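## Task

Make plate hotel H1 match this manifest: B88 in slot 1, B30 in slot 2, slots 3 and 4 left empty, B80 in slot 5, B33 in slot 6. Every plate must be properly home in its slot with its ID label facing the front, and must stay there on its own without the robot holding it. Finish by releasing the plate and moving the gripper away.

## Robot and tools

ROBOT. A single four-axis SCARA-style plate mover (scara4) with one level two-finger gripper. Its joints are lift (prismatic, 0.000 to 0.550 m), shoulder (-2.000 to 2.000 rad), elbow (-2.800 to 2.800 rad) and wrist yaw (-12.566 to 12.566 rad). The gripper can only translate and turn about the vertical; it never tilts. Keep the elbow angle more than 0.4 rad away from 0, or the arm can fold and fault. Fingers point along the gripper's +x and close along its y. The controlled point, end_effector_position, lies midway between the rubber pads, 2 to 3 cm short of the fingertips.

FRAMES. Results report pose in the scene frame: origin on the table surface under the arm base, +z up, +y to the left when facing along +x. Reported hand position may be slightly wrong, more so far from the base. Motion commands, however, are given in the gripper's own axes.

execute_actions(actions). actions is a list of action objects run one after another; an empty list just returns state and images. Each action may have:
- rows: 1 to 15 rows, each a list of 5 numbers in [-1, 1] in the order dx, dy, dz, rz, opening. One row is applied per control step (1/30 s). dx, dy, dz, rz are an offset of the target from the gripper's measured pose at the start of that action (for the first action of a call, the last pose a result reported), expressed in the gripper frame. Every row is relative to that same start pose, not to the previous row. Scale: 1.0 = 0.6 m for dx/dy/dz and 180 degrees for rz; rz turns from +x toward +y. opening is absolute, not an offset: +1 fully open (0.140 m), -1 closed (pads still 0.066 m apart). Closing from fully open takes at least about 0.6 s.
- steps: integer 1 to 450, at least the number of rows, default 15. After the last row the arm keeps heading to that row's target and the gripper keeps its command, so allow extra steps for long moves.
- until: stops the action early at the first step where all conditions hold (it does not halt motion). Only device here is scanner, with fields code (a lower-case ID such as b88, or no_read) and reads. Strings can be given directly or as ["=" or "!=", value]; numbers need a comparison from =, !=, <, <=, >, >=. Example: {"scanner": {"code": ["!=", "no_read"]}}. Any unknown name or out-of-range value rejects the whole call with no motion.

Each step, the target is clipped to within 70 mm and 16 degrees of the measured pose, then pursued by damped inverse kinematics. Joints share speed and acceleration limits and stop together when a command reverses. After a big move the arm may not have arrived; send the remainder next call rather than relying on drift. For smooth moves, ramp the offset row by row (adding 0.01 per row means 6 mm per step, 0.18 m/s); abrupt starts can shake a plate loose. Between calls, including while you think, the robot holds the last command.

zoom_image(camera, region): camera must be "cam_wrist" (504x504); region is [x0, y0, x1, y1] in pixels, origin top-left, at most 504 by 504. Returns an enlarged view of the latest image.

finished_scene(scene): integer, the number of the current scene. Ends it irreversibly after the robot has held the last command and reports success; the next scene's task comes in its result. Only call when all plates are placed and released. Replying with no tool call ends everything.

RESULT LINES. State line: end_effector_position (m) and end_effector_quat_wxyz in the scene frame. Joint positions: lift, shoulder, elbow, wrist yaw, then pad gap in m. Hand target: the pose the controller now drives to. grip_measured: finger opening on the same -1..1 scale as commands (may be off by up to about 1 mm, constantly within a scene). pose unreachable: the clearance check altered or blocked the target; the arm goes a little further then rests. Scanner: code (current read, never wrong) and reads (count of transitions from no_read to an ID). MOTOR HOT appears at 85 C; at 100 C an OVER-TEMPERATURE FAULT brakes the arm until cooled. Torque fault: if contact torque hits a load limit (lift 55.8 N, shoulder 8.37 N m, elbow 4.18 N m, wrist yaw 1.39 N m, including held weight), the arm stops 10 s and drops the rest of the call.

GRIPPING. To hold a plate, command an opening below grip_measured: about 0.04 below is firm, less is lighter. Pad force is limited to roughly 18 N per pad; fast closes can squeeze harder and may spring open. Occasional brief tugs on held parts or pushes on loose ones may occur. Holding loads heats motors, so avoid long holds.

IDENTIFYING PLATES. Lay a plate flat in nest RD with well A1 at the nest's A1-marked corner; once the scanner's view is clear, code shows its ID. Well A1 sits at the labelled short end, in the corner opposite the labelled long side.

HOTEL H1. Six slots, slot 1 lowest. Home means flat on the shelf's two prongs, a short end facing front, behind both front pins and between the side pins, label at the front.

AVOID: anything leaving the table (ends the scene), dropping or slipping plates, slamming, hard collisions or heavy pushing.

Each tool is called after "Emit:" as name(argument=value, ...) on one line, values as JSON.

## Session

Emit:
execute_actions(actions=[])

Scene clock: 0.00 s.
end_effector_position=(+0.4292, +0.2670, +0.5261) grip_measured=+1.00 end_effector_quat_wxyz=(-0.392, +0.000, +0.000, +0.920)
Joint positions: [0.521 1.002 2.722 0.223 0.14 ]
Motor temperatures (°C, as the motors report them): [34 23 22 23]
Hand target: +0.429, +0.267, +0.526; -0.392, +0.000, +0.000, +0.920
scanner: code=no_read reads=0

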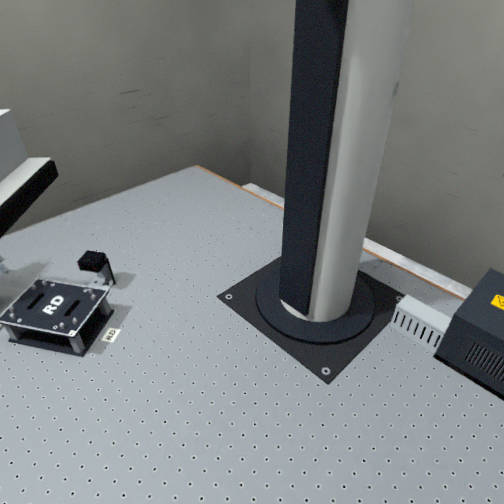

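Emit:
execute_actions(actions=[{"rows":[[0.117,0.16,0,0.28,1]],"steps":45}])

Emit:
execute_actions(actions=[{"rows":[[0,0,0,0.3,1]],"steps":45}])

Scene clock: 4.63 s.
end_effector_position=(+0.4497, +0.1499, +0.5261) grip_measured=+1.00 end_effector_quat_wxyz=(+0.746, -0.000, -0.000, -0.666)
Joint positions: [0.521 1.503 1.678 1.645 0.14 ]
Motor temperatures (°C, as the motors report them): [34 23 22 23]
Hand target: +0.450, +0.150, +0.526; +0.746, -0.000, -0.000, -0.666
Off the commanded pose: 0.000 m, 0 deg.
scanner: code=no_read reads=0

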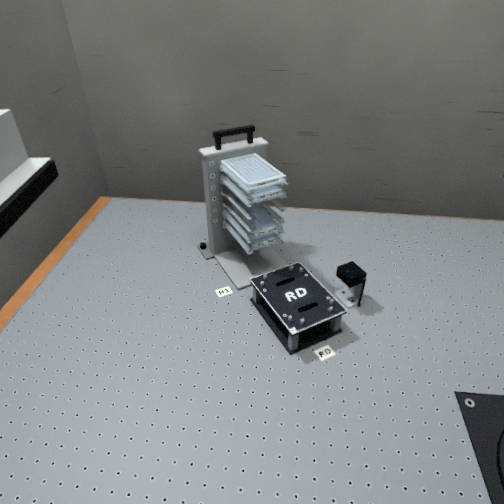

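Scene clock: 6.13 s.
end_effector_position=(+0.4496, +0.1498, +0.5261) grip_measured=+1.00 end_effector_quat_wxyz=(+0.967, -0.000, -0.000, -0.254)
Joint positions: [0.521 1.869 1.067 2.833 0.14 ]
Motor temperatures (°C, as the motors report them): [34 23 22 23]
Hand target: +0.450, +0.150, +0.526; +0.967, -0.000, -0.000, -0.254
Off the commanded pose: 0.000 m, 0 deg.
scanner: code=no_read reads=0

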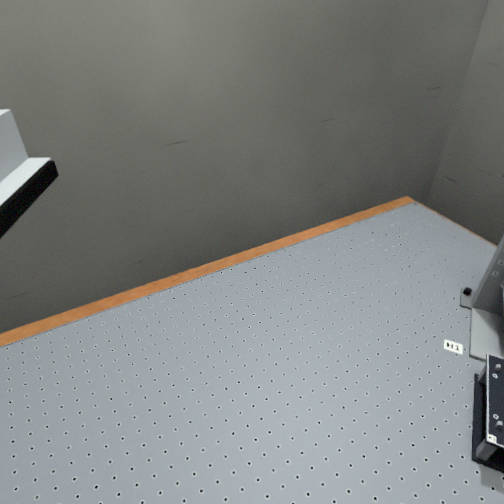

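Emit:
execute_actions(actions=[{"rows":[[0.31,-0.21,-0.1,-0.12,1]],"steps":40},{"rows":[[0.128,-0.425,-0.12,0,1]],"steps":50}])

Scene clock: 18.93 s.
end_effector_position=(+0.3996, -0.2712, +0.3941) grip_measured=+1.00 end_effector_quat_wxyz=(+0.902, -0.000, -0.000, -0.431)
Joint positions: [0.389 0.113 0.827 4.452 0.14 ]
Motor temperatures (°C, as the motors report them): [34 23 22 23]
Hand target: +0.400, -0.271, +0.394; +0.902, -0.000, -0.000, -0.431
Off the commanded pose: 0.000 m, 0 deg.
scanner: code=no_read reads=0

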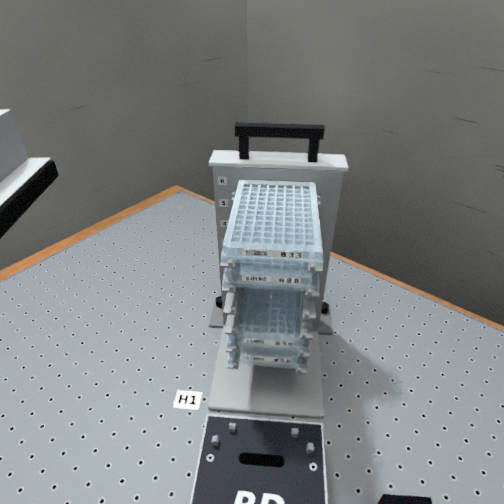

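Emit:
zoom_image(camera="cam_wrist", region=[200,220,350,390])

Region (200, 220, 350, 390) of cam_wrist's 504x504 image, scaled by 2.965, with more detail than that image has; it fills the left 445 columns of this view, and the rest is white.

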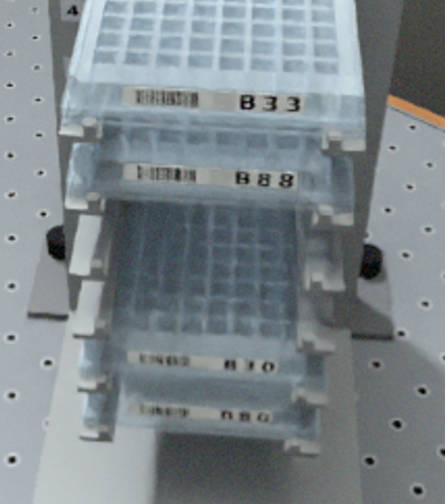

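Emit:
execute_actions(actions=[{"rows":[[0.05,0.006,-0.22,-0.03,1]],"steps":35}])

Scene clock: 29.40 s.
end_effector_position=(+0.4213, -0.2923, +0.2620) grip_measured=+1.00 end_effector_quat_wxyz=(+0.881, -0.000, -0.000, -0.473)
Joint positions: [0.257 0.138 0.964 4.196 0.14 ]
Motor temperatures (°C, as the motors report them): [35 23 22 23]
Hand target: +0.421, -0.292, +0.262; +0.881, -0.000, -0.000, -0.473
Off the commanded pose: 0.000 m, 0 deg.
scanner: code=no_read reads=0

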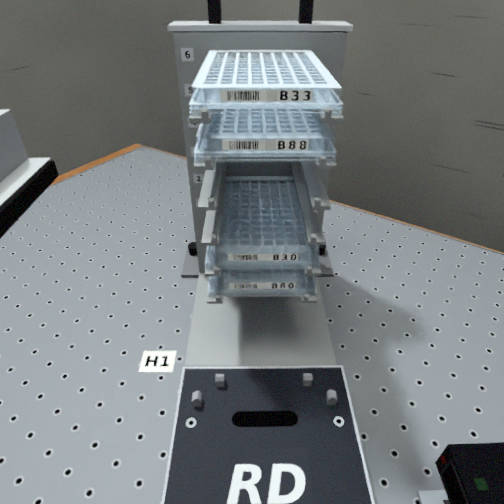

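Emit:
execute_actions(actions=[{"rows":[[0.1,0,-0.053,0,0.4]],"steps":25}])

Emit:
zoom_image(camera="cam_wrist", region=[0,0,300,300])

Scene clock: 35.50 s.
end_effector_position=(+0.4545, -0.3423, +0.2302) grip_measured=+0.40 end_effector_quat_wxyz=(+0.881, -0.000, -0.000, -0.473)
Joint positions: [0.225 0.005 1.235 4.058 0.118]
Motor temperatures (°C, as the motors report them): [35 23 22 23]
Hand target: +0.454, -0.342, +0.230; +0.881, -0.000, -0.000, -0.473
Off the commanded pose: 0.000 m, 0 deg.
scanner: code=no_read reads=0

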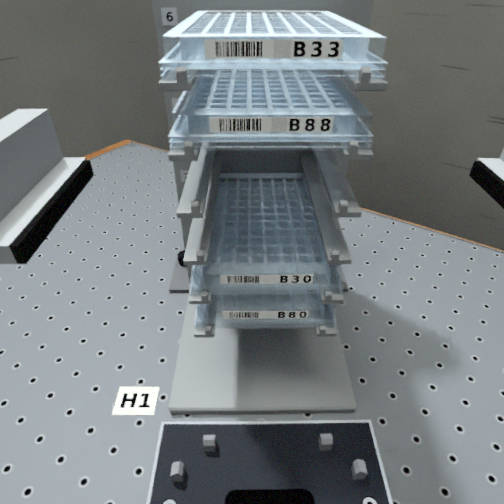

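Region (0, 0, 300, 300) of cam_wrist's 504x504 image, scaled by 1.680, with more detail than that image has.

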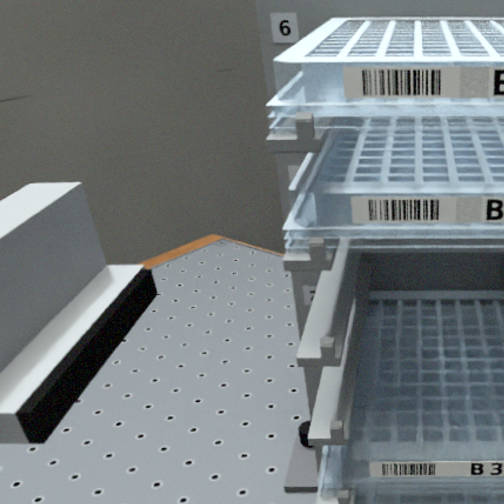

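Emit:
execute_actions(actions=[{"rows":[[0,0,-0.015,0,0]],"steps":10},{"rows":[[0.05,0,0,0,0],[0.1,0,0,0,0],[0.15,0,0,0,0],[0.2,0,0,0,0]],"steps":30}])

Scene clock: 40.53 s.
end_effector_position=(+0.5209, -0.4424, +0.2211) grip_measured=+0.00 end_effector_quat_wxyz=(+0.881, -0.000, -0.000, -0.473)
Joint positions: [ 0.216 -0.311  1.89   3.72   0.103]
Motor temperatures (°C, as the motors report them): [35 23 22 23]
Hand target: +0.521, -0.442, +0.221; +0.881, -0.000, -0.000, -0.473
Off the commanded pose: 0.000 m, 0 deg.
scanner: code=no_read reads=0

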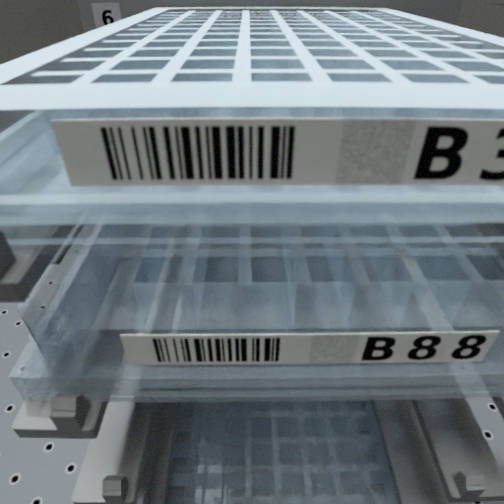

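Emit:
execute_actions(actions=[{"rows":[[0,0,0,0,-0.3],[0,0,0,0,-0.35],[0,0,0,0,-0.4],[0,0,0,0,-0.42],[0,0,0,0,-0.44],[0,0,0,0,-0.46],[0,0,0,0,-0.48],[0,0,0,0,-0.5],[0,0,0,0,-0.52]],"steps":20},{"rows":[[0,0,0.003,0,-0.52],[0,0,0.006,0,-0.52],[0,0,0.01,0,-0.52]],"steps":12}])

Scene clock: 49.17 s.
end_effector_position=(+0.5213, -0.4422, +0.2272) grip_measured=-0.47 end_effector_quat_wxyz=(+0.882, -0.000, -0.000, -0.472)
Joint positions: [ 0.222 -0.311  1.89   3.721  0.086]
Motor temperatures (°C, as the motors report them): [35 23 22 23]
Hand target: +0.521, -0.442, +0.227; +0.882, -0.000, -0.000, -0.472
Off the commanded pose: 0.000 m, 0 deg.
scanner: code=no_read reads=0

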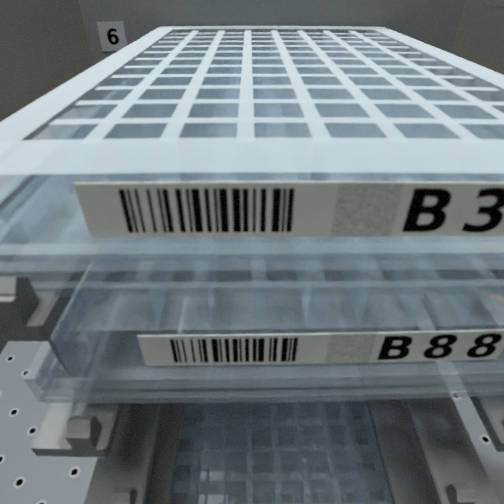

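Emit:
execute_actions(actions=[{"rows":[[-0.005,0,0,0,-0.52],[-0.012,0,0,0,-0.52],[-0.022,0,0,0,-0.52],[-0.035,0,0,0,-0.52],[-0.05,0,0,0,-0.52],[-0.07,0,0,0,-0.52],[-0.09,0,0,0,-0.52],[-0.11,0,0,0,-0.52],[-0.13,0,0,0,-0.52],[-0.15,0,0,0,-0.52],[-0.17,0,0,0,-0.52],[-0.19,0,0,0,-0.52],[-0.21,0,0,0,-0.52],[-0.23,0,0,0,-0.52],[-0.245,0,0,0,-0.52]],"steps":32},{"rows":[[0,0,-0.01,0,-0.52],[0,0,-0.025,0,-0.52],[0,0,-0.04,0,-0.52],[0,0,-0.06,0,-0.52],[0,0,-0.08,0,-0.52],[0,0,-0.096,0,-0.52]],"steps":20},{"rows":[[0.01,0,0,0,-0.52],[0.02,0,0,0,-0.52],[0.03,0,0,0,-0.52],[0.045,0,0,0,-0.52]],"steps":15}])

Scene clock: 56.70 s.
end_effector_position=(+0.4547, -0.3423, +0.1695) grip_measured=-0.47 end_effector_quat_wxyz=(+0.882, -0.000, -0.000, -0.472)
Joint positions: [0.164 0.004 1.236 4.06  0.086]
Motor temperatures (°C, as the motors report them): [34 23 22 23]
Hand target: +0.455, -0.342, +0.169; +0.882, -0.000, -0.000, -0.472
Off the commanded pose: 0.000 m, 0 deg.
scanner: code=no_read reads=0

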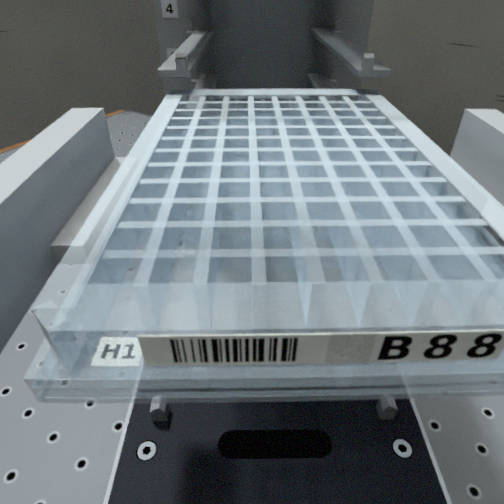

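Emit:
execute_actions(actions=[{"rows":[[0.005,0,0,0,-0.52],[0.015,0,0,0,-0.52],[0.03,0,0,0,-0.52],[0.045,0,0,0,-0.52],[0.06,0,0,0,-0.52],[0.075,0,0,0,-0.52],[0.09,0,0,0,-0.52],[0.105,0,0,0,-0.52],[0.12,0,0,0,-0.52],[0.135,0,0,0,-0.52],[0.15,0,0,0,-0.52],[0.165,0,0,0,-0.52],[0.18,0,0,0,-0.52],[0.19,0,0,0,-0.52],[0.2,0,0,0,-0.52]],"steps":32},{"rows":[[0,0,-0.003,0,-0.52],[0,0,-0.006,0,-0.52],[0,0,-0.009,0,-0.52]],"steps":12}])

Scene clock: 62.60 s.
end_effector_position=(+0.5212, -0.4422, +0.1644) grip_measured=-0.47 end_effector_quat_wxyz=(+0.882, -0.000, -0.000, -0.472)
Joint positions: [ 0.159 -0.311  1.89   3.722  0.086]
Motor temperatures (°C, as the motors report them): [34 23 22 23]
Hand target: +0.521, -0.442, +0.164; +0.882, -0.000, -0.000, -0.472
Off the commanded pose: 0.000 m, 0 deg.
scanner: code=no_read reads=0

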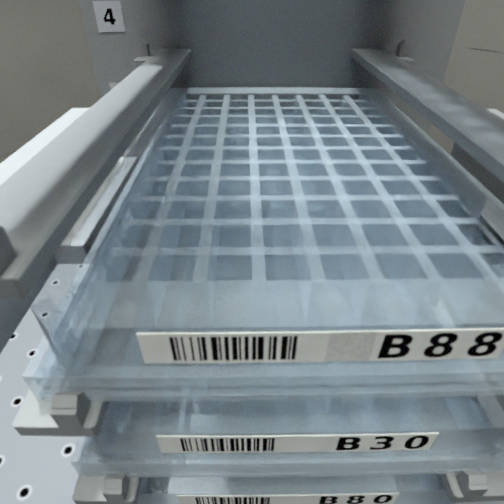

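Emit:
execute_actions(actions=[{"rows":[[0,0,0,0,-0.48],[0,0,0,0,-0.44],[0,0,0,0,0.1]],"steps":14},{"rows":[[0,0,-0.02,0,0.1],[0,0,-0.04,0,0.1],[0,0,-0.06,0,0.1],[0,0,-0.08,0,0.1],[0,0,-0.095,0,0.1]],"steps":20}])

Scene clock: 66.87 s.
end_effector_position=(+0.5212, -0.4421, +0.1074) grip_measured=+0.10 end_effector_quat_wxyz=(+0.882, -0.000, -0.000, -0.472)
Joint positions: [ 0.102 -0.311  1.89   3.722  0.107]
Motor temperatures (°C, as the motors report them): [34 23 22 23]
Hand target: +0.521, -0.442, +0.107; +0.882, -0.000, -0.000, -0.472
Off the commanded pose: 0.000 m, 0 deg.
scanner: code=no_read reads=0

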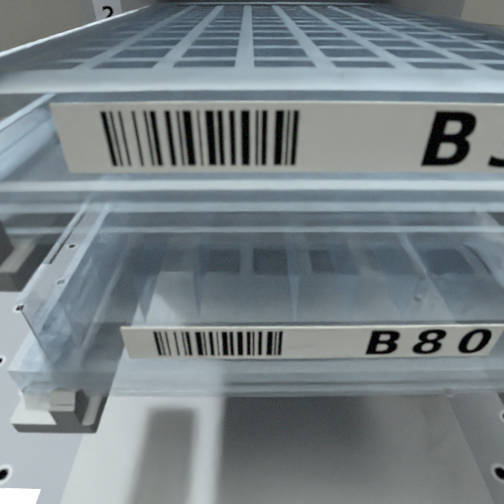

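Emit:
execute_actions(actions=[{"rows":[[0,0,0.0025,0,-0.3],[0,0,0.0025,0,-0.3],[0,0,0.0025,0,-0.3],[0,0,0.0025,0,-0.35],[0,0,0.0025,0,-0.4],[0,0,0.0025,0,-0.42],[0,0,0.0025,0,-0.44],[0,0,0.0025,0,-0.46],[0,0,0.0025,0,-0.48],[0,0,0.0025,0,-0.5],[0,0,0.0025,0,-0.52]],"steps":22},{"rows":[[0,0,0.003,0,-0.52],[0,0,0.006,0,-0.52],[0,0,0.0105,0,-0.52]],"steps":12},{"rows":[[-0.005,0,0,0,-0.52],[-0.012,0,0,0,-0.52],[-0.022,0,0,0,-0.52],[-0.035,0,0,0,-0.52],[-0.05,0,0,0,-0.52],[-0.07,0,0,0,-0.52],[-0.09,0,0,0,-0.52],[-0.11,0,0,0,-0.52],[-0.13,0,0,0,-0.52],[-0.15,0,0,0,-0.52],[-0.17,0,0,0,-0.52],[-0.19,0,0,0,-0.52],[-0.21,0,0,0,-0.52],[-0.23,0,0,0,-0.52],[-0.245,0,0,0,-0.52]],"steps":32},{"rows":[[0,0,0.01,0,-0.52],[0,0,0.025,0,-0.52],[0,0,0.04,0,-0.52],[0,0,0.06,0,-0.52],[0,0,0.08,0,-0.52],[0,0,0.1,0,-0.52],[0,0,0.12,0,-0.52],[0,0,0.14,0,-0.52],[0,0,0.16,0,-0.52],[0,0,0.175,0,-0.52],[0,0,0.187,0,-0.52]],"steps":26}])

Scene clock: 75.20 s.
end_effector_position=(+0.4397, -0.3198, +0.2275) grip_measured=-0.47 end_effector_quat_wxyz=(+0.882, -0.000, -0.000, -0.471)
Joint positions: [0.222 0.064 1.11  4.127 0.086]
Motor temperatures (°C, as the motors report them): [34 23 22 23]
Hand target: +0.440, -0.320, +0.227; +0.882, -0.000, -0.000, -0.471
Off the commanded pose: 0.000 m, 0 deg.
scanner: code=no_read reads=0

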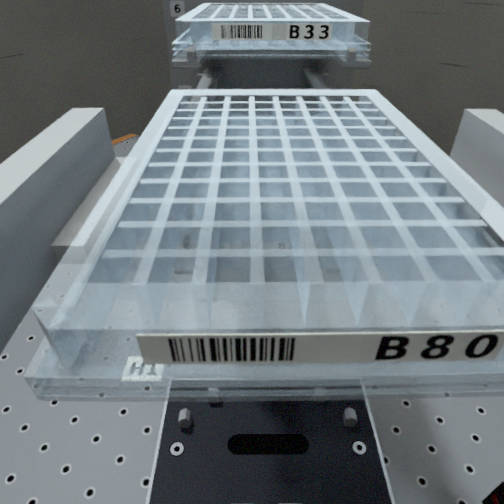

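Emit:
execute_actions(actions=[{"rows":[[0.005,0,0,0,-0.52],[0.015,0,0,0,-0.52],[0.03,0,0,0,-0.52],[0.05,0,0,0,-0.52],[0.07,0,0,0,-0.52],[0.09,0,0,0,-0.52],[0.11,0,0,0,-0.52],[0.13,0,0,0,-0.52],[0.15,0,0,0,-0.52],[0.17,0,0,0,-0.52],[0.19,0,0,0,-0.52],[0.21,0,0,0,-0.52],[0.225,0,0,0,-0.52],[0.235,0,0,0,-0.52],[0.245,0,0,0,-0.52]],"steps":34},{"rows":[[0,0,-0.003,0,-0.52],[0,0,-0.006,0,-0.52],[0,0,-0.0105,0,-0.52]],"steps":12},{"rows":[[0,0,0,0,-0.48],[0,0,0,0,-0.44],[0,0,0,0,0.1]],"steps":14},{"rows":[[0,0,-0.02,0,0.1],[0,0,-0.04,0,0.1],[0,0,-0.06,0,0.1],[0,0,-0.08,0,0.1],[0,0,-0.0935,0,0.1]],"steps":20}])

Scene clock: 83.53 s.
end_effector_position=(+0.5214, -0.4420, +0.1651) grip_measured=+0.10 end_effector_quat_wxyz=(+0.882, -0.000, -0.000, -0.471)
Joint positions: [ 0.16  -0.311  1.89   3.723  0.107]
Motor temperatures (°C, as the motors report them): [34 23 22 23]
Hand target: +0.521, -0.442, +0.165; +0.882, -0.000, -0.000, -0.471
Off the commanded pose: 0.000 m, 0 deg.
scanner: code=no_read reads=0

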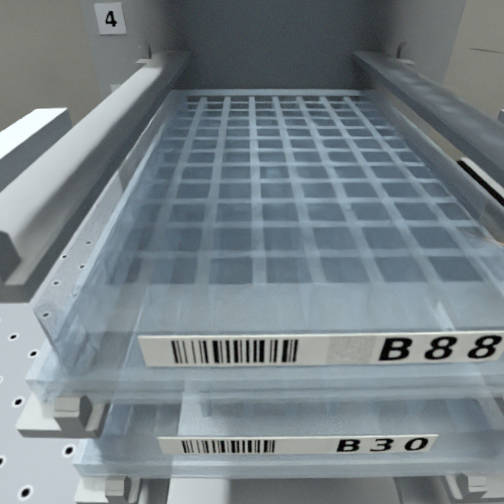

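Emit:
execute_actions(actions=[{"rows":[[0,0,0,0,-0.3],[0,0,0,0,-0.3],[0,0,0,0,-0.3],[0,0,0,0,-0.35],[0,0,0,0,-0.4],[0,0,0,0,-0.42],[0,0,0,0,-0.44],[0,0,0,0,-0.46],[0,0,0,0,-0.48],[0,0,0,0,-0.5],[0,0,0,0,-0.52]],"steps":22},{"rows":[[0,0,0.003,0,-0.52],[0,0,0.006,0,-0.52],[0,0,0.0105,0,-0.52]],"steps":12},{"rows":[[-0.005,0,0,0,-0.52],[-0.012,0,0,0,-0.52],[-0.022,0,0,0,-0.52],[-0.035,0,0,0,-0.52],[-0.05,0,0,0,-0.52],[-0.07,0,0,0,-0.52],[-0.09,0,0,0,-0.52],[-0.11,0,0,0,-0.52],[-0.13,0,0,0,-0.52],[-0.15,0,0,0,-0.52],[-0.17,0,0,0,-0.52],[-0.19,0,0,0,-0.52],[-0.21,0,0,0,-0.52],[-0.23,0,0,0,-0.52],[-0.245,0,0,0,-0.52]],"steps":32},{"rows":[[0,0,-0.01,0,-0.52],[0,0,-0.025,0,-0.52],[0,0,-0.04,0,-0.52],[0,0,-0.06,0,-0.52],[0,0,-0.08,0,-0.52],[0,0,-0.0935,0,-0.52]],"steps":20},{"rows":[[0.005,0,0,0,-0.52],[0.015,0,0,0,-0.52],[0.03,0,0,0,-0.52],[0.05,0,0,0,-0.52],[0.07,0,0,0,-0.52],[0.09,0,0,0,-0.52],[0.11,0,0,0,-0.52],[0.13,0,0,0,-0.52],[0.15,0,0,0,-0.52],[0.17,0,0,0,-0.52],[0.19,0,0,0,-0.52],[0.21,0,0,0,-0.52],[0.225,0,0,0,-0.52],[0.235,0,0,0,-0.52],[0.245,0,0,0,-0.52]],"steps":34},{"rows":[[0,0,-0.003,0,-0.52],[0,0,-0.006,0,-0.52],[0,0,-0.0105,0,-0.52]],"steps":12},{"rows":[[0,0,0,0,-0.48],[0,0,0,0,-0.44],[0,0,0,0,0.1]],"steps":14},{"rows":[[-0.05,0,0,0,0.1],[-0.1,0,0.02,0,0.1],[-0.25,0,0.2,0,0.1]],"steps":30}])

Emit:
zoom_image(camera="cam_wrist", region=[130,0,410,330])

Scene clock: 97.73 s.
end_effector_position=(+0.4379, -0.3173, +0.2290) grip_measured=+0.10 end_effector_quat_wxyz=(+0.882, -0.000, -0.000, -0.471)
Joint positions: [0.224 0.071 1.097 4.134 0.107]
Motor temperatures (°C, as the motors report them): [35 23 22 23]
Hand target: +0.438, -0.317, +0.229; +0.882, -0.000, -0.000, -0.471
Off the commanded pose: 0.000 m, 0 deg.
scanner: code=no_read reads=0

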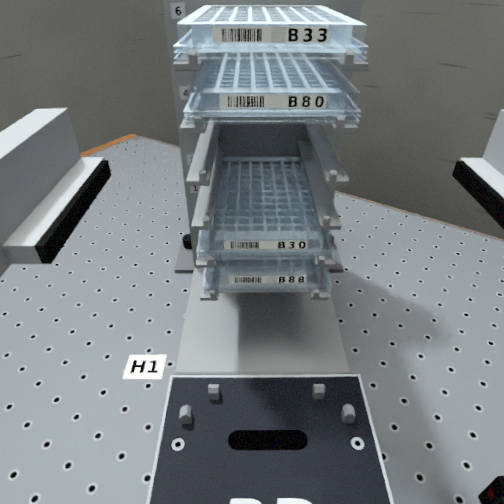

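Region (130, 0, 410, 330) of cam_wrist's 504x504 image, scaled by 1.527, with more detail than that image has; it fills the left 428 columns of this view, and the rest is white.

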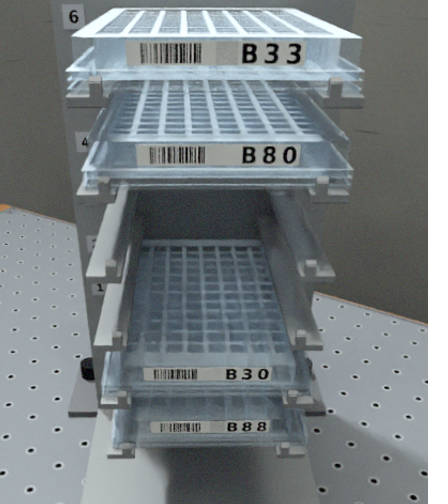

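Emit:
finished_scene(scene=1)

The scene is finished: the task was done.


## Next scene

Make plate hotel H1 match this manifest: slot 1 left empty, M66 in slot 2, M69 in slot 3, M06 in slot 4, M09 in slot 5, slot 6 left empty. Every plate must be properly home in its slot with its ID label facing the front, and must stay there on its own without the robot holding it. Finish by releasing the plate and moving the gripper away.

Emit:
execute_actions(actions=[])

Scene clock: 0.00 s.
end_effector_position=(+0.7160, +0.1136, +0.2090) grip_measured=+1.00 end_effector_quat_wxyz=(+0.984, -0.000, -0.000, +0.179)
Joint positions: [ 0.204 -0.435 -1.844 -3.645  0.14 ]
Motor temperatures (°C, as the motors report them): [34 23 22 23]
Hand target: +0.716, +0.114, +0.209; +0.984, -0.000, -0.000, +0.179
scanner: code=no_read reads=0

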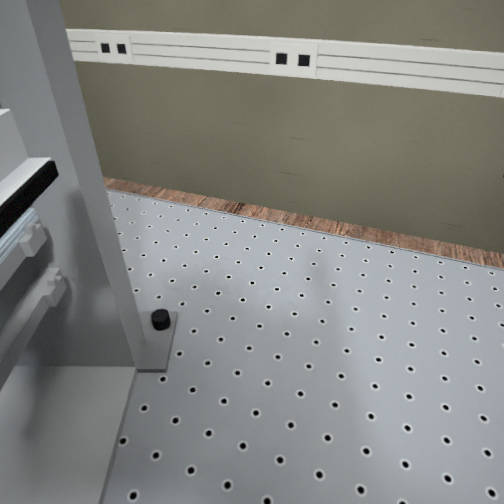

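Emit:
execute_actions(actions=[{"rows":[[-0.05,-0.01,0,0,1],[-0.1,-0.01,0,0,1],[-0.28,-0.01,0,0,1]],"steps":28},{"rows":[[0,0.285,0.088,0,1]],"steps":35}])

Scene clock: 4.70 s.
end_effector_position=(+0.5006, +0.2090, +0.2618) grip_measured=+1.00 end_effector_quat_wxyz=(+0.984, -0.000, -0.000, +0.179)
Joint positions: [ 0.257 -0.244 -1.    -4.679  0.14 ]
Motor temperatures (°C, as the motors report them): [34 23 22 23]
Hand target: +0.501, +0.209, +0.262; +0.984, -0.000, -0.000, +0.179
Off the commanded pose: 0.000 m, 0 deg.
scanner: code=no_read reads=0

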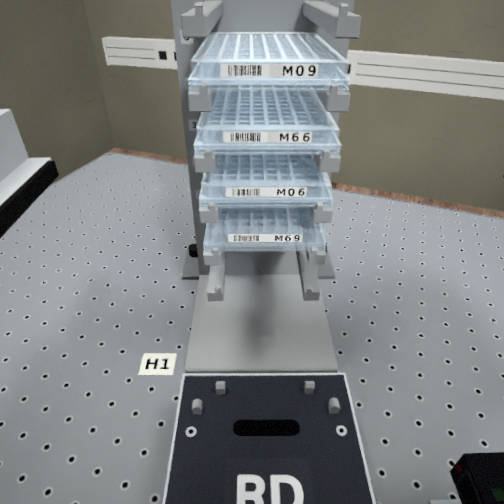

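Emit:
execute_actions(actions=[{"rows":[[0.095,-0.002,-0.16,0,0.1]],"steps":30}])

Emit:
zoom_image(camera="cam_wrist", region=[130,0,410,280])

Scene clock: 8.80 s.
end_effector_position=(+0.5544, +0.2279, +0.1658) grip_measured=+0.10 end_effector_quat_wxyz=(+0.984, -0.000, -0.000, +0.179)
Joint positions: [ 0.161 -0.216 -1.25  -4.457  0.107]
Motor temperatures (°C, as the motors report them): [34 23 22 23]
Hand target: +0.554, +0.228, +0.166; +0.984, -0.000, -0.000, +0.179
Off the commanded pose: 0.000 m, 0 deg.
scanner: code=no_read reads=0

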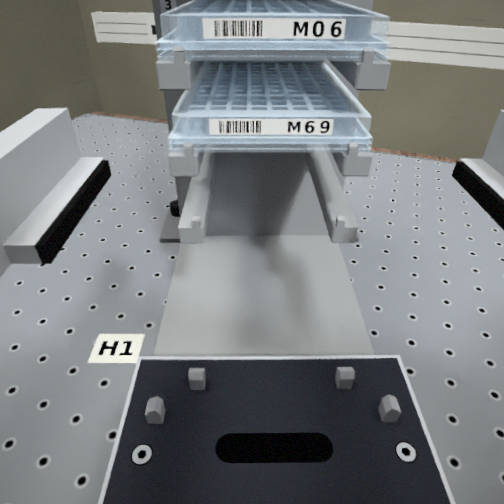

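Region (130, 0, 410, 280) of cam_wrist's 504x504 image, scaled by 1.800, with more detail than that image has.

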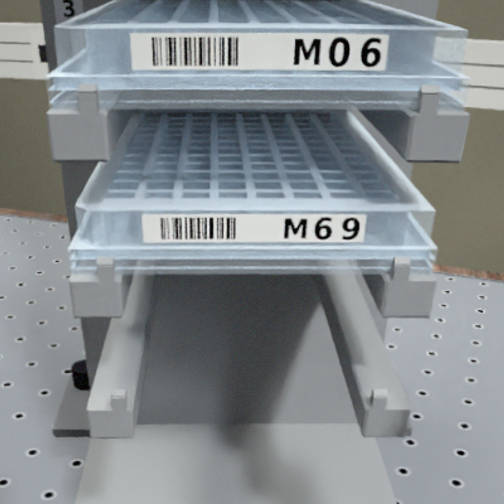

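Emit:
execute_actions(actions=[{"rows":[[0,0,-0.016,0,0.1],[0.02,0,-0.016,0,0.1],[0.05,0,-0.016,0,0.1],[0.1,0,-0.016,0,0.1],[0.15,0,-0.016,0,0.1],[0.2,0,-0.016,0,0.1]],"steps":30}])

Scene clock: 13.00 s.
end_effector_position=(+0.6667, +0.2702, +0.1562) grip_measured=+0.10 end_effector_quat_wxyz=(+0.984, -0.000, -0.000, +0.179)
Joint positions: [ 0.151 -0.018 -1.895 -4.01   0.107]
Motor temperatures (°C, as the motors report them): [34 23 22 23]
Hand target: +0.667, +0.270, +0.156; +0.984, -0.000, -0.000, +0.179
Off the commanded pose: 0.000 m, 0 deg.
scanner: code=no_read reads=0

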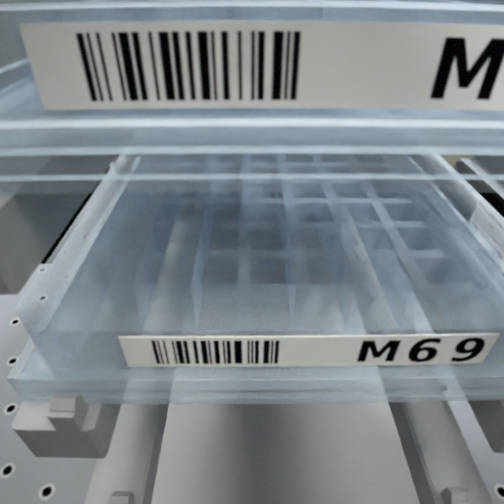

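Emit:
execute_actions(actions=[{"rows":[[0,0,0,0,-0.3],[0,0,0,0,-0.3],[0,0,0,0,-0.3],[0,0,0,0,-0.35],[0,0,0,0,-0.4],[0,0,0,0,-0.42],[0,0,0,0,-0.44],[0,0,0,0,-0.46],[0,0,0,0,-0.48],[0,0,0,0,-0.5],[0,0,0,0,-0.52]],"steps":20},{"rows":[[0,0,0.003,0,-0.52],[0,0,0.006,0,-0.52],[0,0,0.0105,0,-0.52]],"steps":11},{"rows":[[-0.005,0,0,0,-0.52],[-0.012,0,0,0,-0.52],[-0.022,0,0,0,-0.52],[-0.035,0,0,0,-0.52],[-0.05,0,0,0,-0.52],[-0.07,0,0,0,-0.52],[-0.09,0,0,0,-0.52],[-0.11,0,0,0,-0.52],[-0.13,0,0,0,-0.52],[-0.15,0,0,0,-0.52],[-0.17,0,0,0,-0.52],[-0.19,0,0,0,-0.52],[-0.21,0,0,0,-0.52],[-0.23,0,0,0,-0.52],[-0.245,0,0,0,-0.52]],"steps":30},{"rows":[[0,0,-0.01,0,-0.52],[0,0,-0.025,0,-0.52],[0,0,-0.04,0,-0.52],[0,0,-0.058,0,-0.52]],"steps":16},{"rows":[[0.005,0,0,0,-0.52],[0.015,0,0,0,-0.52],[0.03,0,0,0,-0.52],[0.05,0,0,0,-0.52],[0.07,0,0,0,-0.52],[0.09,0,0,0,-0.52],[0.11,0,0,0,-0.52],[0.13,0,0,0,-0.52],[0.15,0,0,0,-0.52],[0.17,0,0,0,-0.52],[0.19,0,0,0,-0.52],[0.21,0,0,0,-0.52],[0.225,0,0,0,-0.52],[0.235,0,0,0,-0.52],[0.245,0,0,0,-0.52]],"steps":32}])

Scene clock: 22.53 s.
end_effector_position=(+0.6662, +0.2709, +0.1277) grip_measured=-0.47 end_effector_quat_wxyz=(+0.984, -0.000, -0.000, +0.180)
Joint positions: [ 0.123 -0.018 -1.895 -4.008  0.086]
Motor temperatures (°C, as the motors report them): [34 23 22 23]
Hand target: +0.666, +0.271, +0.128; +0.984, -0.000, -0.000, +0.181
Off the commanded pose: 0.000 m, 0 deg.
scanner: code=no_read reads=0

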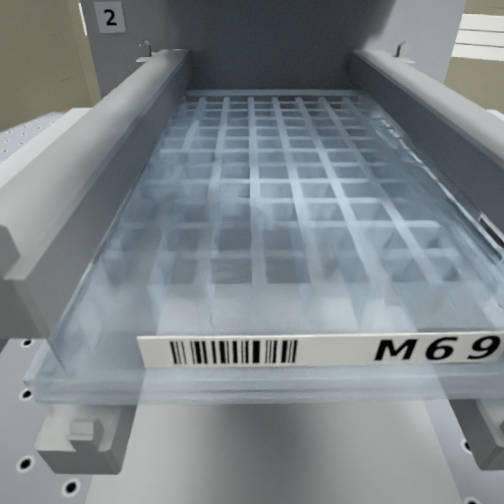

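Emit:
execute_actions(actions=[{"rows":[[0,0,-0.003,0,-0.52],[0,0,-0.006,0,-0.52],[0,0,-0.0105,0,-0.52]],"steps":11},{"rows":[[0,0,0,0,-0.48],[0,0,0,0,-0.44],[0,0,0,0,0.1]],"steps":14},{"rows":[[0,0,0.02,0,0.1],[0,0,0.05,0,0.1],[0,0,0.08,0,0.1],[0,0,0.12,0,0.1],[0,0,0.1747,0,0.1]],"steps":24}])

Scene clock: 28.03 s.
end_effector_position=(+0.6663, +0.2709, +0.2262) grip_measured=+0.10 end_effector_quat_wxyz=(+0.984, -0.000, -0.000, +0.180)
Joint positions: [ 0.221 -0.018 -1.895 -4.008  0.107]
Motor temperatures (°C, as the motors report them): [34 23 22 23]
Hand target: +0.666, +0.271, +0.226; +0.984, -0.000, -0.000, +0.180
Off the commanded pose: 0.000 m, 0 deg.
scanner: code=no_read reads=0

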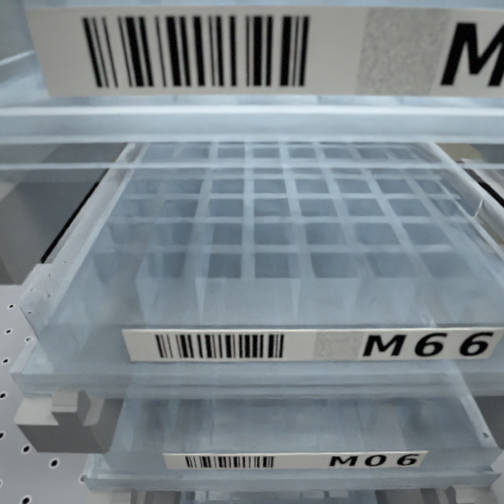

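Emit:
execute_actions(actions=[{"rows":[[0,0,0.002,0,-0.3],[0,0,0.002,0,-0.3],[0,0,0.002,0,-0.3],[0,0,0.002,0,-0.35],[0,0,0.002,0,-0.4],[0,0,0.002,0,-0.42],[0,0,0.002,0,-0.44],[0,0,0.002,0,-0.46],[0,0,0.002,0,-0.48],[0,0,0.002,0,-0.5],[0,0,0.002,0,-0.52]],"steps":20},{"rows":[[0,0,0.003,0,-0.52],[0,0,0.006,0,-0.52],[0,0,0.0105,0,-0.52]],"steps":11},{"rows":[[-0.005,0,0,0,-0.52],[-0.012,0,0,0,-0.52],[-0.022,0,0,0,-0.52],[-0.035,0,0,0,-0.52],[-0.05,0,0,0,-0.52],[-0.07,0,0,0,-0.52],[-0.09,0,0,0,-0.52],[-0.11,0,0,0,-0.52],[-0.13,0,0,0,-0.52],[-0.15,0,0,0,-0.52],[-0.17,0,0,0,-0.52],[-0.19,0,0,0,-0.52],[-0.21,0,0,0,-0.52],[-0.23,0,0,0,-0.52],[-0.245,0,0,0,-0.52]],"steps":30},{"rows":[[0,0,-0.01,0,-0.52],[0,0,-0.025,0,-0.52],[0,0,-0.04,0,-0.52],[0,0,-0.06,0,-0.52],[0,0,-0.08,0,-0.52],[0,0,-0.1,0,-0.52],[0,0,-0.1187,0,-0.52]],"steps":20},{"rows":[[0.005,0,0,0,-0.52],[0.015,0,0,0,-0.52],[0.03,0,0,0,-0.52],[0.05,0,0,0,-0.52],[0.07,0,0,0,-0.52],[0.09,0,0,0,-0.52],[0.11,0,0,0,-0.52],[0.13,0,0,0,-0.52],[0.15,0,0,0,-0.52],[0.17,0,0,0,-0.52],[0.19,0,0,0,-0.52],[0.21,0,0,0,-0.52],[0.225,0,0,0,-0.52],[0.235,0,0,0,-0.52],[0.245,0,0,0,-0.52]],"steps":32},{"rows":[[0,0,-0.003,0,-0.52],[0,0,-0.006,0,-0.52],[0,0,-0.0105,0,-0.52]],"steps":11},{"rows":[[0,0,0,0,-0.48],[0,0,0,0,-0.44],[0,0,0,0,0.1]],"steps":14},{"rows":[[0,0,0.02,0,0.1],[0,0,0.04,0,0.1],[0,0,0.0593,0,0.1]],"steps":16}])

Scene clock: 38.50 s.
end_effector_position=(+0.6661, +0.2711, +0.1920) grip_measured=+0.10 end_effector_quat_wxyz=(+0.983, -0.000, -0.000, +0.181)
Joint positions: [ 0.187 -0.017 -1.895 -4.007  0.107]
Motor temperatures (°C, as the motors report them): [34 23 22 23]
Hand target: +0.666, +0.271, +0.192; +0.983, -0.000, -0.000, +0.181
Off the commanded pose: 0.000 m, 0 deg.
scanner: code=no_read reads=0

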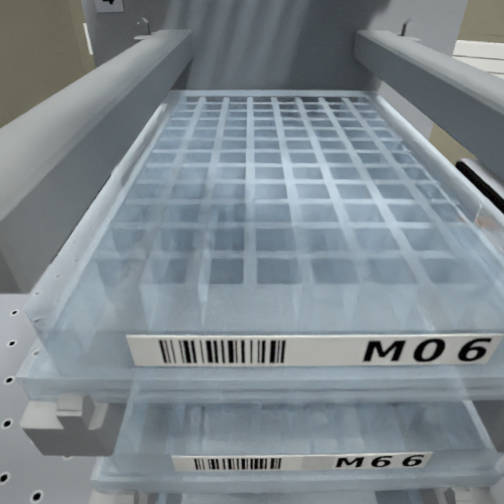

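Good. M06 → slot 4, then descend to slot 1.

Emit:
execute_actions(actions=[{"rows":[[0,0,0,0,-0.3],[0,0,0,0,-0.3],[0,0,0,0,-0.3],[0,0,0,0,-0.35],[0,0,0,0,-0.4],[0,0,0,0,-0.42],[0,0,0,0,-0.44],[0,0,0,0,-0.46],[0,0,0,0,-0.48],[0,0,0,0,-0.5],[0,0,0,0,-0.52]],"steps":20},{"rows":[[0,0,0.003,0,-0.52],[0,0,0.006,0,-0.52],[0,0,0.0105,0,-0.52]],"steps":11},{"rows":[[-0.005,0,0,0,-0.52],[-0.012,0,0,0,-0.52],[-0.022,0,0,0,-0.52],[-0.035,0,0,0,-0.52],[-0.05,0,0,0,-0.52],[-0.07,0,0,0,-0.52],[-0.09,0,0,0,-0.52],[-0.11,0,0,0,-0.52],[-0.13,0,0,0,-0.52],[-0.15,0,0,0,-0.52],[-0.17,0,0,0,-0.52],[-0.19,0,0,0,-0.52],[-0.21,0,0,0,-0.52],[-0.23,0,0,0,-0.52],[-0.245,0,0,0,-0.52]],"steps":30},{"rows":[[0,0,0.01,0,-0.52],[0,0,0.025,0,-0.52],[0,0,0.04,0,-0.52],[0,0,0.0593,0,-0.52]],"steps":16},{"rows":[[0.005,0,0,0,-0.52],[0.015,0,0,0,-0.52],[0.03,0,0,0,-0.52],[0.05,0,0,0,-0.52],[0.07,0,0,0,-0.52],[0.09,0,0,0,-0.52],[0.11,0,0,0,-0.52],[0.13,0,0,0,-0.52],[0.15,0,0,0,-0.52],[0.17,0,0,0,-0.52],[0.19,0,0,0,-0.52],[0.21,0,0,0,-0.52],[0.225,0,0,0,-0.52],[0.235,0,0,0,-0.52],[0.245,0,0,0,-0.52]],"steps":32},{"rows":[[0,0,-0.003,0,-0.52],[0,0,-0.006,0,-0.52],[0,0,-0.0105,0,-0.52]],"steps":11},{"rows":[[0,0,0,0,-0.48],[0,0,0,0,-0.44],[0,0,0,0,0.1]],"steps":14},{"rows":[[0,0,-0.02,0,0.1],[0,0,-0.05,0,0.1],[0,0,-0.08,0,0.1],[0,0,-0.12,0,0.1],[0,0,-0.178,0,0.1]],"steps":24}])

Scene clock: 49.93 s.
end_effector_position=(+0.6660, +0.2713, +0.1207) grip_measured=+0.10 end_effector_quat_wxyz=(+0.983, -0.000, -0.000, +0.181)
Joint positions: [ 0.116 -0.017 -1.894 -4.007  0.107]
Motor temperatures (°C, as the motors report them): [34 23 22 23]
Hand target: +0.666, +0.271, +0.121; +0.983, -0.000, -0.000, +0.181
Off the commanded pose: 0.000 m, 0 deg.
scanner: code=no_read reads=0

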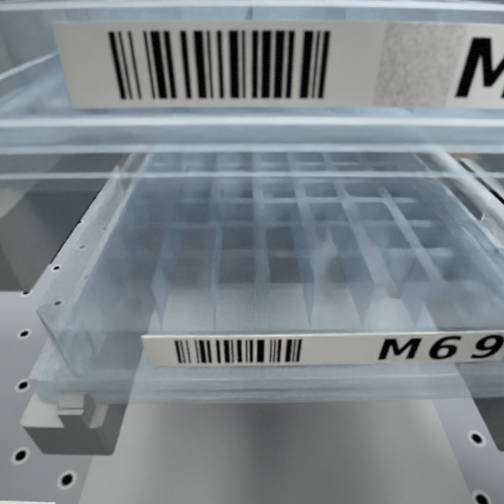

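Emit:
execute_actions(actions=[{"rows":[[0,0,0,0,-0.3],[0,0,0,0,-0.3],[0,0,0,0,-0.3],[0,0,0,0,-0.35],[0,0,0,0,-0.4],[0,0,0,0,-0.42],[0,0,0,0,-0.44],[0,0,0,0,-0.46],[0,0,0,0,-0.48],[0,0,0,0,-0.5],[0,0,0,0,-0.52]],"steps":20},{"rows":[[0,0,0.003,0,-0.52],[0,0,0.006,0,-0.52],[0,0,0.0105,0,-0.52]],"steps":11},{"rows":[[-0.005,0,0,0,-0.52],[-0.012,0,0,0,-0.52],[-0.022,0,0,0,-0.52],[-0.035,0,0,0,-0.52],[-0.05,0,0,0,-0.52],[-0.07,0,0,0,-0.52],[-0.09,0,0,0,-0.52],[-0.11,0,0,0,-0.52],[-0.13,0,0,0,-0.52],[-0.15,0,0,0,-0.52],[-0.17,0,0,0,-0.52],[-0.19,0,0,0,-0.52],[-0.21,0,0,0,-0.52],[-0.23,0,0,0,-0.52],[-0.245,0,0,0,-0.52]],"steps":30},{"rows":[[0,0,0.01,0,-0.52],[0,0,0.025,0,-0.52],[0,0,0.04,0,-0.52],[0,0,0.06,0,-0.52],[0,0,0.08,0,-0.52],[0,0,0.1,0,-0.52],[0,0,0.1187,0,-0.52]],"steps":20},{"rows":[[0.005,0,0,0,-0.52],[0.015,0,0,0,-0.52],[0.03,0,0,0,-0.52],[0.05,0,0,0,-0.52],[0.07,0,0,0,-0.52],[0.09,0,0,0,-0.52],[0.11,-0.0005,0,0,-0.52],[0.13,-0.001,0,0,-0.52],[0.15,-0.001,0,0,-0.52],[0.17,-0.001,0,0,-0.52],[0.19,-0.001,0,0,-0.52],[0.21,-0.001,0,0,-0.52],[0.225,-0.001,0,0,-0.52],[0.235,-0.001,0,0,-0.52],[0.245,-0.001,0,0,-0.52]],"steps":32},{"rows":[[0,0,-0.003,0,-0.52],[0,0,-0.006,0,-0.52],[0,0,-0.0105,0,-0.52]],"steps":11},{"rows":[[0,0,0,0,-0.48],[0,0,0,0,-0.44],[0,0,0,0,0.1]],"steps":14},{"rows":[[-0.05,0,0,0,0.1],[-0.1,0,0.02,0,0.1],[-0.27,0,0.1,0,0.1]],"steps":28}])

Emit:
zoom_image(camera="cam_wrist", region=[130,0,410,330])

Scene clock: 62.23 s.
end_effector_position=(+0.5148, +0.2132, +0.2520) grip_measured=+0.10 end_effector_quat_wxyz=(+0.983, -0.000, -0.000, +0.182)
Joint positions: [ 0.247 -0.247 -1.06  -4.611  0.107]
Motor temperatures (°C, as the motors report them): [34 23 22 23]
Hand target: +0.515, +0.213, +0.252; +0.983, -0.000, -0.000, +0.181
Off the commanded pose: 0.000 m, 0 deg.
scanner: code=no_read reads=0

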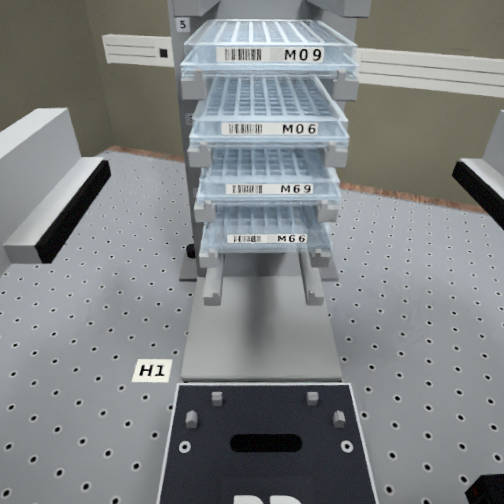

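Region (130, 0, 410, 330) of cam_wrist's 504x504 image, scaled by 1.527, with more detail than that image has; it fills the left 428 columns of this view, and the rest is white.

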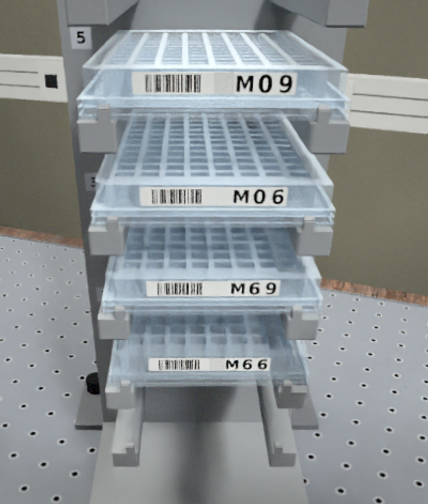

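Emit:
finished_scene(scene=2)

The scene is finished: the task was done.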